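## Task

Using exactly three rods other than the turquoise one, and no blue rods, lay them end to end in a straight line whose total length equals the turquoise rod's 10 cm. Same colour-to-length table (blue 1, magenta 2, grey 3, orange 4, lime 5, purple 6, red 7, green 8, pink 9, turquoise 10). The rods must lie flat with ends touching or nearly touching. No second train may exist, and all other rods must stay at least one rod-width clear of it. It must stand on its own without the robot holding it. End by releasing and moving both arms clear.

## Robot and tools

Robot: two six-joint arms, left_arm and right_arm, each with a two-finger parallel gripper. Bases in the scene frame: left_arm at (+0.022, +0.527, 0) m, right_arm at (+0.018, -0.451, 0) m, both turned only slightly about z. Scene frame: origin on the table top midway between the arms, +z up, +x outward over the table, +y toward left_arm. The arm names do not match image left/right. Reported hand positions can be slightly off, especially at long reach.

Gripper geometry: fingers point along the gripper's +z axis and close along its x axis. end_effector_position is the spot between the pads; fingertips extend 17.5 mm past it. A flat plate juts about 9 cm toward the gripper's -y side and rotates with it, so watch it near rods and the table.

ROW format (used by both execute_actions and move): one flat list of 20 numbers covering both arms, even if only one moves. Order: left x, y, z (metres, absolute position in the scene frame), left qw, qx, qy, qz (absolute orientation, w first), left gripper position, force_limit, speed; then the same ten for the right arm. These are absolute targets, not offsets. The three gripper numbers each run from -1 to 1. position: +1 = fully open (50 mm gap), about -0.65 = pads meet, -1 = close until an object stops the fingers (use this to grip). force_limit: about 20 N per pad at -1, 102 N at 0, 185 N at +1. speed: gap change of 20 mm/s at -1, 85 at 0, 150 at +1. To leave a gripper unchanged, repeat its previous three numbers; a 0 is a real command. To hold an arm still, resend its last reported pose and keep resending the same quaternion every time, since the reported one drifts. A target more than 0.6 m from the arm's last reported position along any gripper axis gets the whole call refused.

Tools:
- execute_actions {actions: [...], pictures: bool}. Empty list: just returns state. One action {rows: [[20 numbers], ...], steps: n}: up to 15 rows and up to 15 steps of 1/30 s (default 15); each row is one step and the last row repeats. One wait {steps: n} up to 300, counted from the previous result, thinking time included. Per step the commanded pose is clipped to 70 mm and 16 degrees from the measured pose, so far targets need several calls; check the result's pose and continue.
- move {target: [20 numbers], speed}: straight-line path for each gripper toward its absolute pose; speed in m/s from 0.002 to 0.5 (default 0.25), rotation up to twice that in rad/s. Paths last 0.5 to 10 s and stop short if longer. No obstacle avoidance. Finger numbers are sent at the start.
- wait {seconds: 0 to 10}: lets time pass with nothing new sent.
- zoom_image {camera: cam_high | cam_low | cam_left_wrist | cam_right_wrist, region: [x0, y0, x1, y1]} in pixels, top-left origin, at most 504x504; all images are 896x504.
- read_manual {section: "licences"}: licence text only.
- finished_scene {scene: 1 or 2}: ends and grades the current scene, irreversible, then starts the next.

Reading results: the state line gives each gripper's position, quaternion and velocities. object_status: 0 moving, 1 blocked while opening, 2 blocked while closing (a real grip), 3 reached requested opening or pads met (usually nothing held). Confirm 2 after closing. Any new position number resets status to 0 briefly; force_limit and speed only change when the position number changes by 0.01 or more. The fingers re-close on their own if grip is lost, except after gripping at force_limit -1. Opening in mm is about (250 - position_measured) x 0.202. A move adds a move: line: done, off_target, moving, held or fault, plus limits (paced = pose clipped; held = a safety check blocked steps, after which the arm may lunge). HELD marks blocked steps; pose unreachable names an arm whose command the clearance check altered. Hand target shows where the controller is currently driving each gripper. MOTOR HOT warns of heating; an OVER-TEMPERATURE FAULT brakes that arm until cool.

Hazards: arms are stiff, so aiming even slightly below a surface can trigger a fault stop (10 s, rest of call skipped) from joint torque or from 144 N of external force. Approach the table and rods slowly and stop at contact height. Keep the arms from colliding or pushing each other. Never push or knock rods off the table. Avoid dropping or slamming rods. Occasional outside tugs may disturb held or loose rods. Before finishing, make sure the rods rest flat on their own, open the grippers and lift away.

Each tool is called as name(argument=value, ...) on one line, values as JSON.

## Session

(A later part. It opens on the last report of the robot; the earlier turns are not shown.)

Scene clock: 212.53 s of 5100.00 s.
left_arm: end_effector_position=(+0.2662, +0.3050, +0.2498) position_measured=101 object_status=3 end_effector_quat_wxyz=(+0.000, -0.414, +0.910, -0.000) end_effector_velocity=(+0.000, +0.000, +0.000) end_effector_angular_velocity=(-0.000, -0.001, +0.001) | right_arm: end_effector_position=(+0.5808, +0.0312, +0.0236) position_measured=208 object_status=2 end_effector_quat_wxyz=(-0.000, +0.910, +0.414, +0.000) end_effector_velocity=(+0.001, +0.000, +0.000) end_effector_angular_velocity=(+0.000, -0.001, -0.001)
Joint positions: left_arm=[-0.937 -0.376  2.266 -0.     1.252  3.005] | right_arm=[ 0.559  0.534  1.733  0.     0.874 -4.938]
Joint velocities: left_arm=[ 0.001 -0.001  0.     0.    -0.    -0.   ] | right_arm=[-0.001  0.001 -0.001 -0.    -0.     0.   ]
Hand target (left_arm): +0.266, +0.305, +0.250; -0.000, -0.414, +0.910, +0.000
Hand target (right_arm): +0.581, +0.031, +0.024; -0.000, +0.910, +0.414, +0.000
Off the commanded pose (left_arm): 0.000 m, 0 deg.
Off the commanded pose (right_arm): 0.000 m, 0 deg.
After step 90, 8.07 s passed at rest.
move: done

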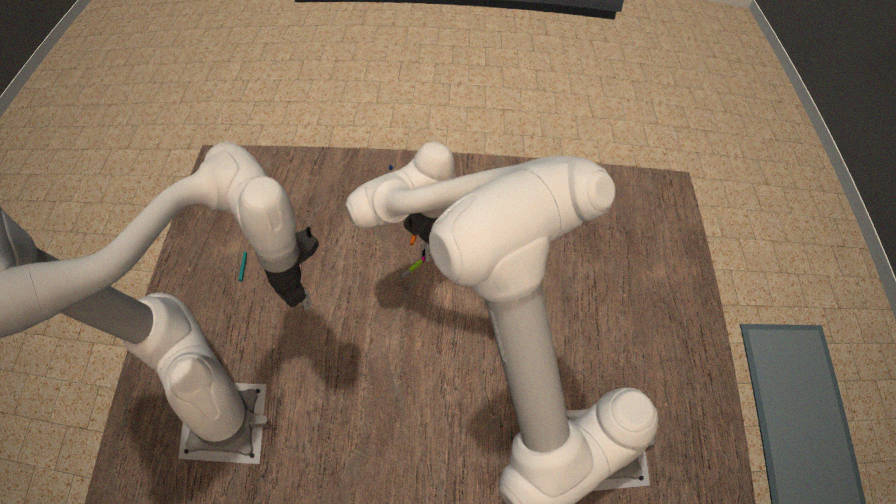

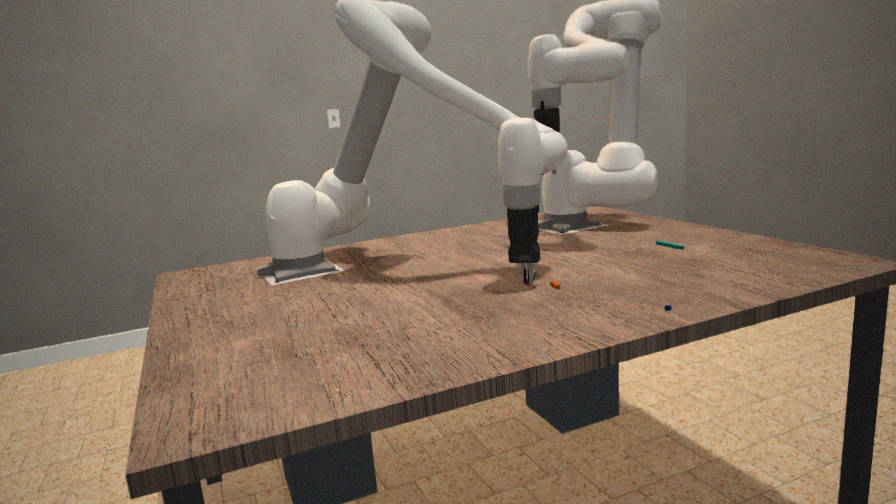

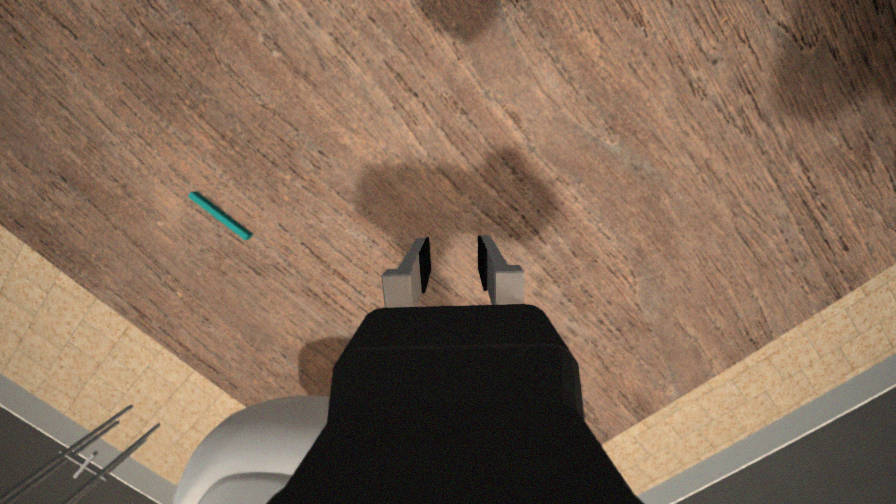

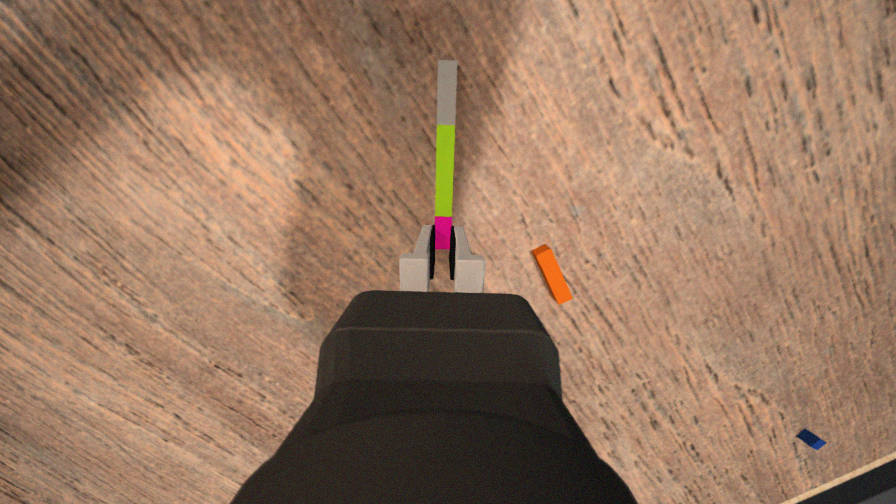

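move(target=[0.2662, 0.3050, 0.2498, 0, -0.4139, 0.9103, 0, 0.34, -0.2, -0.5, 0.5808, 0.0312, 0.0233, 0, 0.9103, 0.4139, 0, 0.34, -0.2, -0.6], speed=0.025)

move(target=[0.2662, 0.3050, 0.2498, 0, -0.4139, 0.9103, 0, 0.34, -0.2, -0.5, 0.6034, 0.0115, 0.16, 0, 0.9103, 0.4139, 0, 0.34, -0.2, -0.6], speed=0.2)

zoom_image(camera="cam_right_wrist", region=[380, 70, 520, 210])

zoom_image(camera="cam_low", region=[500, 255, 570, 300])

Scene clock: 218.20 s of 5100.00 s.
left_arm: end_effector_position=(+0.2662, +0.3050, +0.2498) position_measured=101 object_status=3 end_effector_quat_wxyz=(+0.000, -0.414, +0.910, -0.000) end_effector_velocity=(+0.000, -0.000, -0.000) end_effector_angular_velocity=(-0.000, +0.000, +0.001) | right_arm: end_effector_position=(+0.5808, +0.0312, +0.0233) position_measured=101 object_status=0 end_effector_quat_wxyz=(-0.000, +0.910, +0.414, +0.000) end_effector_velocity=(-0.000, -0.000, -0.000) end_effector_angular_velocity=(-0.000, +0.000, -0.000)
Joint positions: left_arm=[-0.937 -0.376  2.266  0.     1.252  3.005] | right_arm=[ 0.559  0.534  1.733  0.     0.874 -4.937]
Joint velocities: left_arm=[ 0.     0.     0.    -0.    -0.001 -0.001] | right_arm=[-0.  0.  0.  0.  0. -0.]
Hand target (left_arm): +0.266, +0.305, +0.250; -0.000, -0.414, +0.910, -0.000
Hand target (right_arm): +0.581, +0.031, +0.023; -0.000, +0.910, +0.414, -0.000
Off the commanded pose (left_arm): 0.000 m, 0 deg.
Off the commanded pose (right_arm): 0.000 m, 0 deg.
After step 90, 1.97 s passed at rest.
move: done

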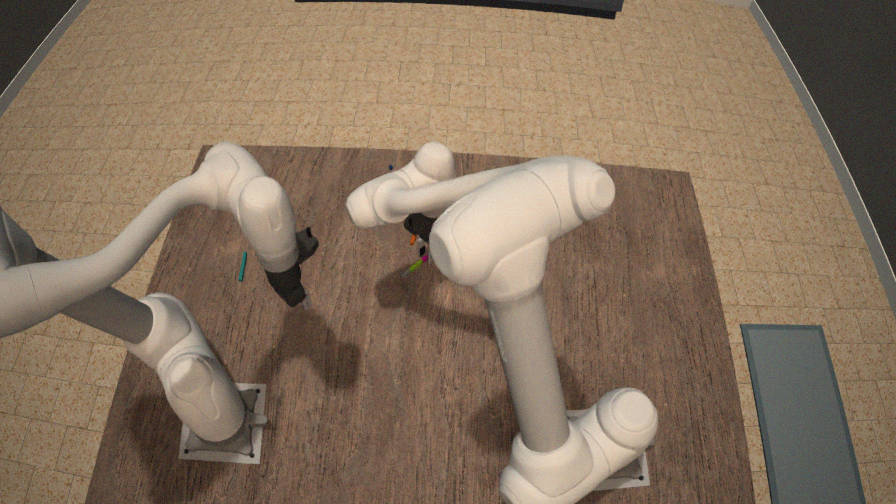

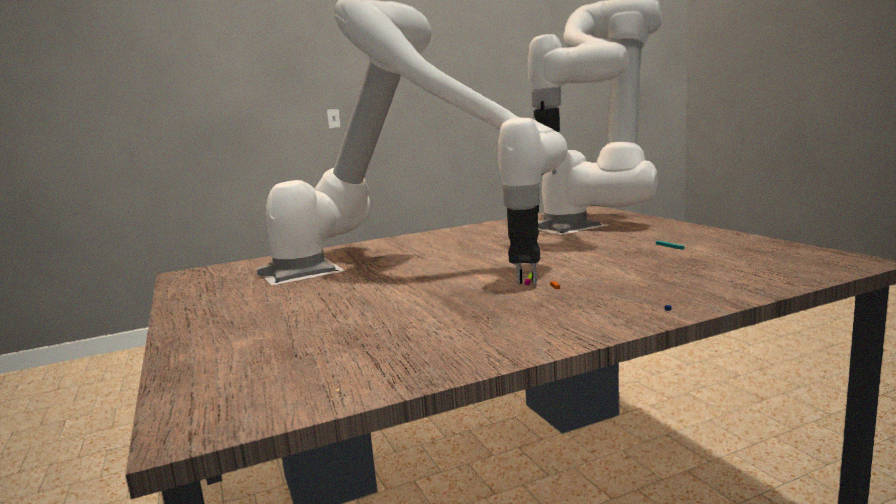

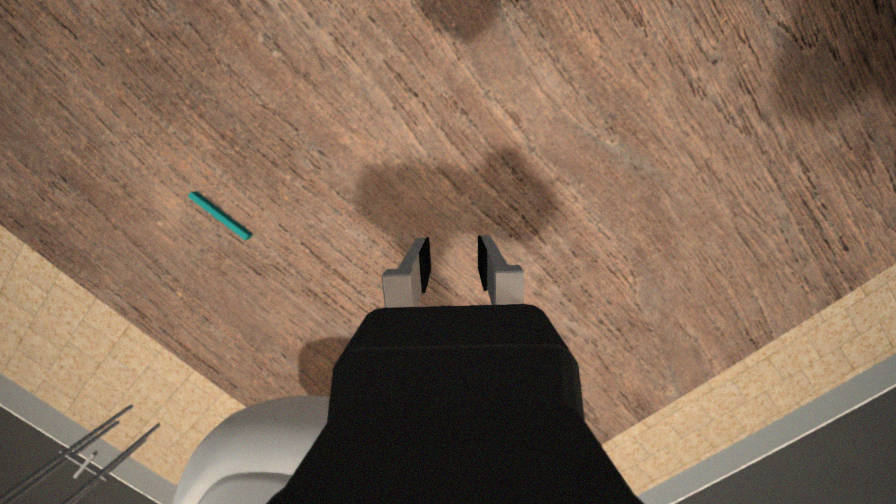

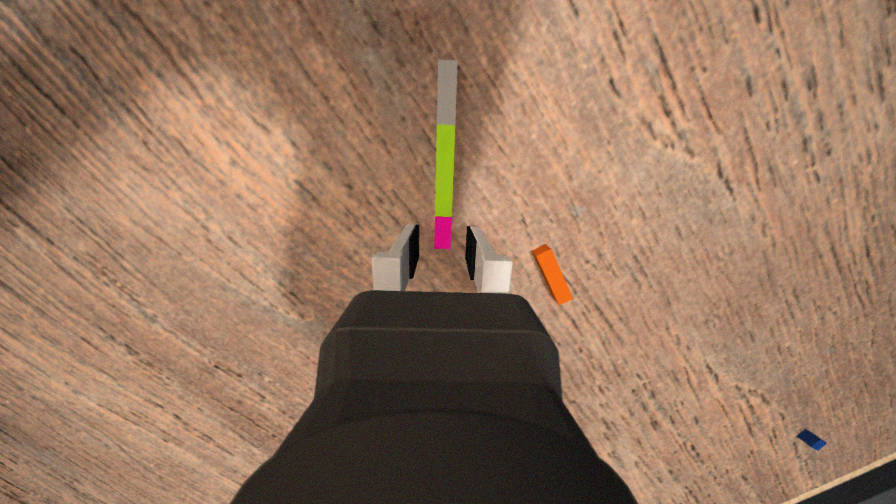

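Scene clock: 219.27 s of 5100.00 s.
left_arm: end_effector_position=(+0.2662, +0.3050, +0.2498) position_measured=101 object_status=3 end_effector_quat_wxyz=(+0.000, -0.414, +0.910, -0.000) end_effector_velocity=(+0.000, -0.000, -0.000) end_effector_angular_velocity=(+0.000, -0.000, -0.000) | right_arm: end_effector_position=(+0.6032, +0.0113, +0.1599) position_measured=101 object_status=3 end_effector_quat_wxyz=(+0.000, +0.910, +0.414, -0.000) end_effector_velocity=(-0.000, -0.000, -0.001) end_effector_angular_velocity=(-0.001, +0.001, +0.000)
Joint positions: left_arm=[-0.937 -0.376  2.266  0.     1.252  3.005] | right_arm=[ 0.52   0.419  1.625 -0.     1.098 -4.976]
Joint velocities: left_arm=[-0.  0. -0.  0.  0. -0.] | right_arm=[-0.     0.     0.001 -0.     0.    -0.   ]
Hand target (left_arm): +0.266, +0.305, +0.250; +0.000, -0.414, +0.910, +0.000
Hand target (right_arm): +0.603, +0.011, +0.160; +0.000, +0.910, +0.414, +0.000
Off the commanded pose (left_arm): 0.000 m, 0 deg.
Off the commanded pose (right_arm): 0.000 m, 0 deg.
move: done

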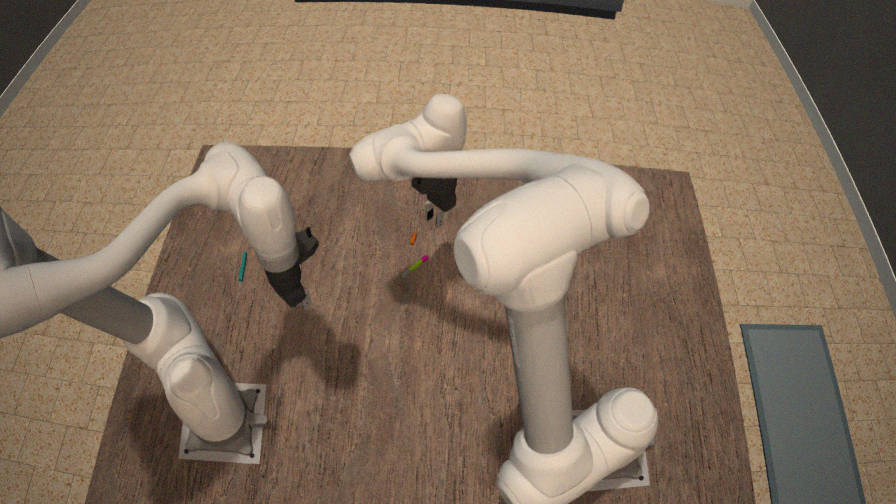

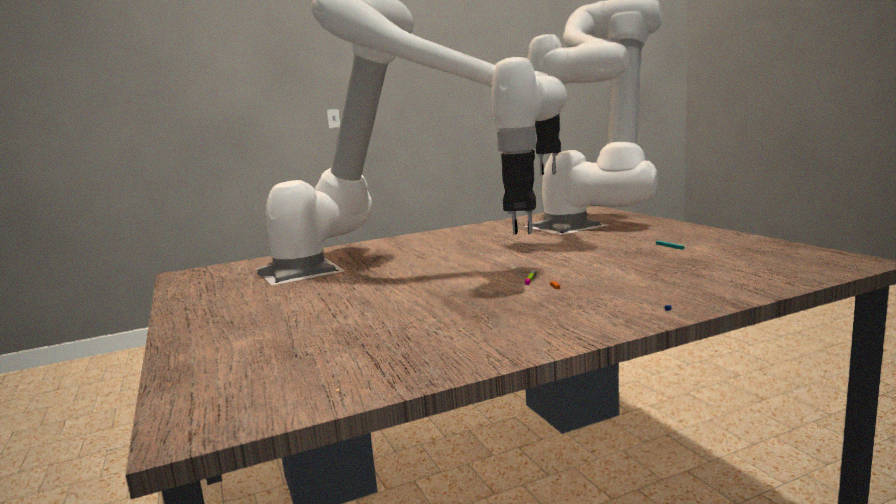

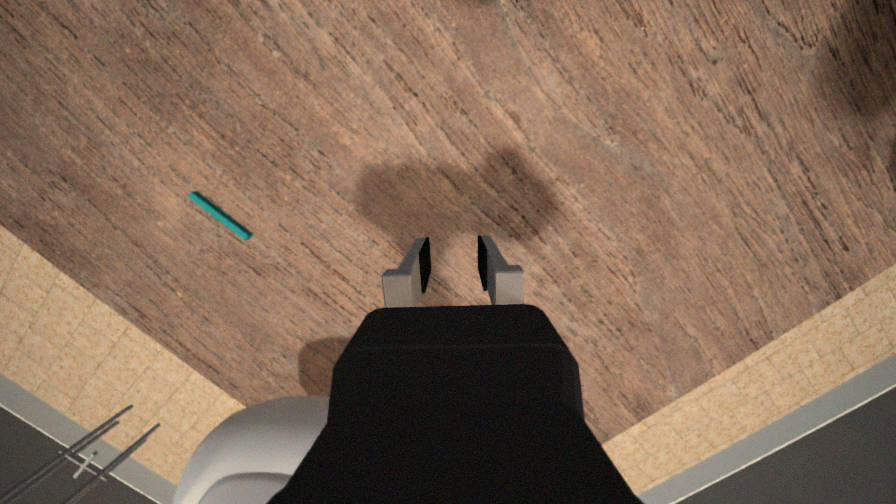

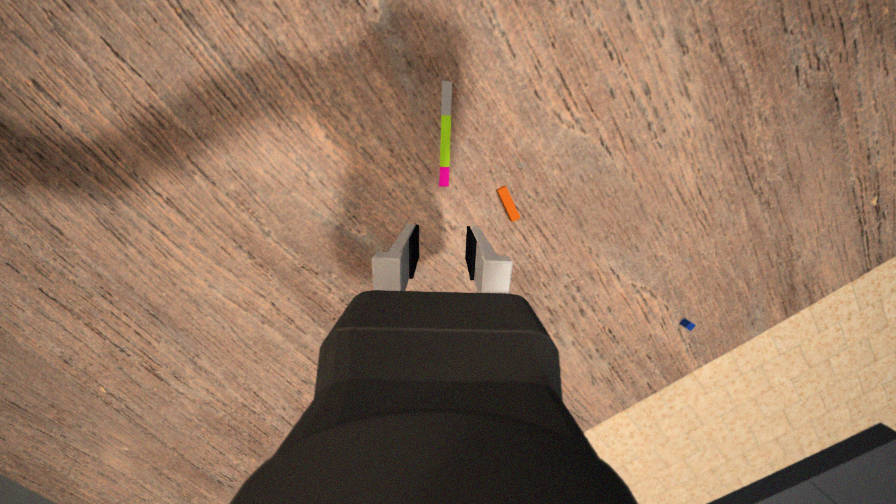

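Region (380, 70, 520, 210) of cam_right_wrist's 896x504 image, scaled by 3.600, with more detail than that image has.

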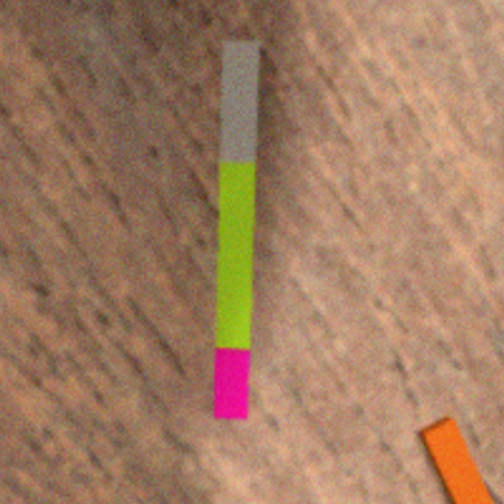

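Region (500, 255, 570, 300) of cam_low's 896x504 image, scaled by 7.200, with more detail than that image has; it fills the top 324 rows of this view, and the rest is white.

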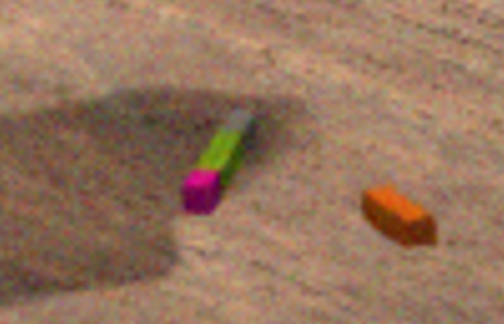

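The grey (3), lime (5) and magenta (2) rods now form a straight train with their ends touching, and both arms are clear.

finished_scene(scene=2)

The scene is finished: the task was done.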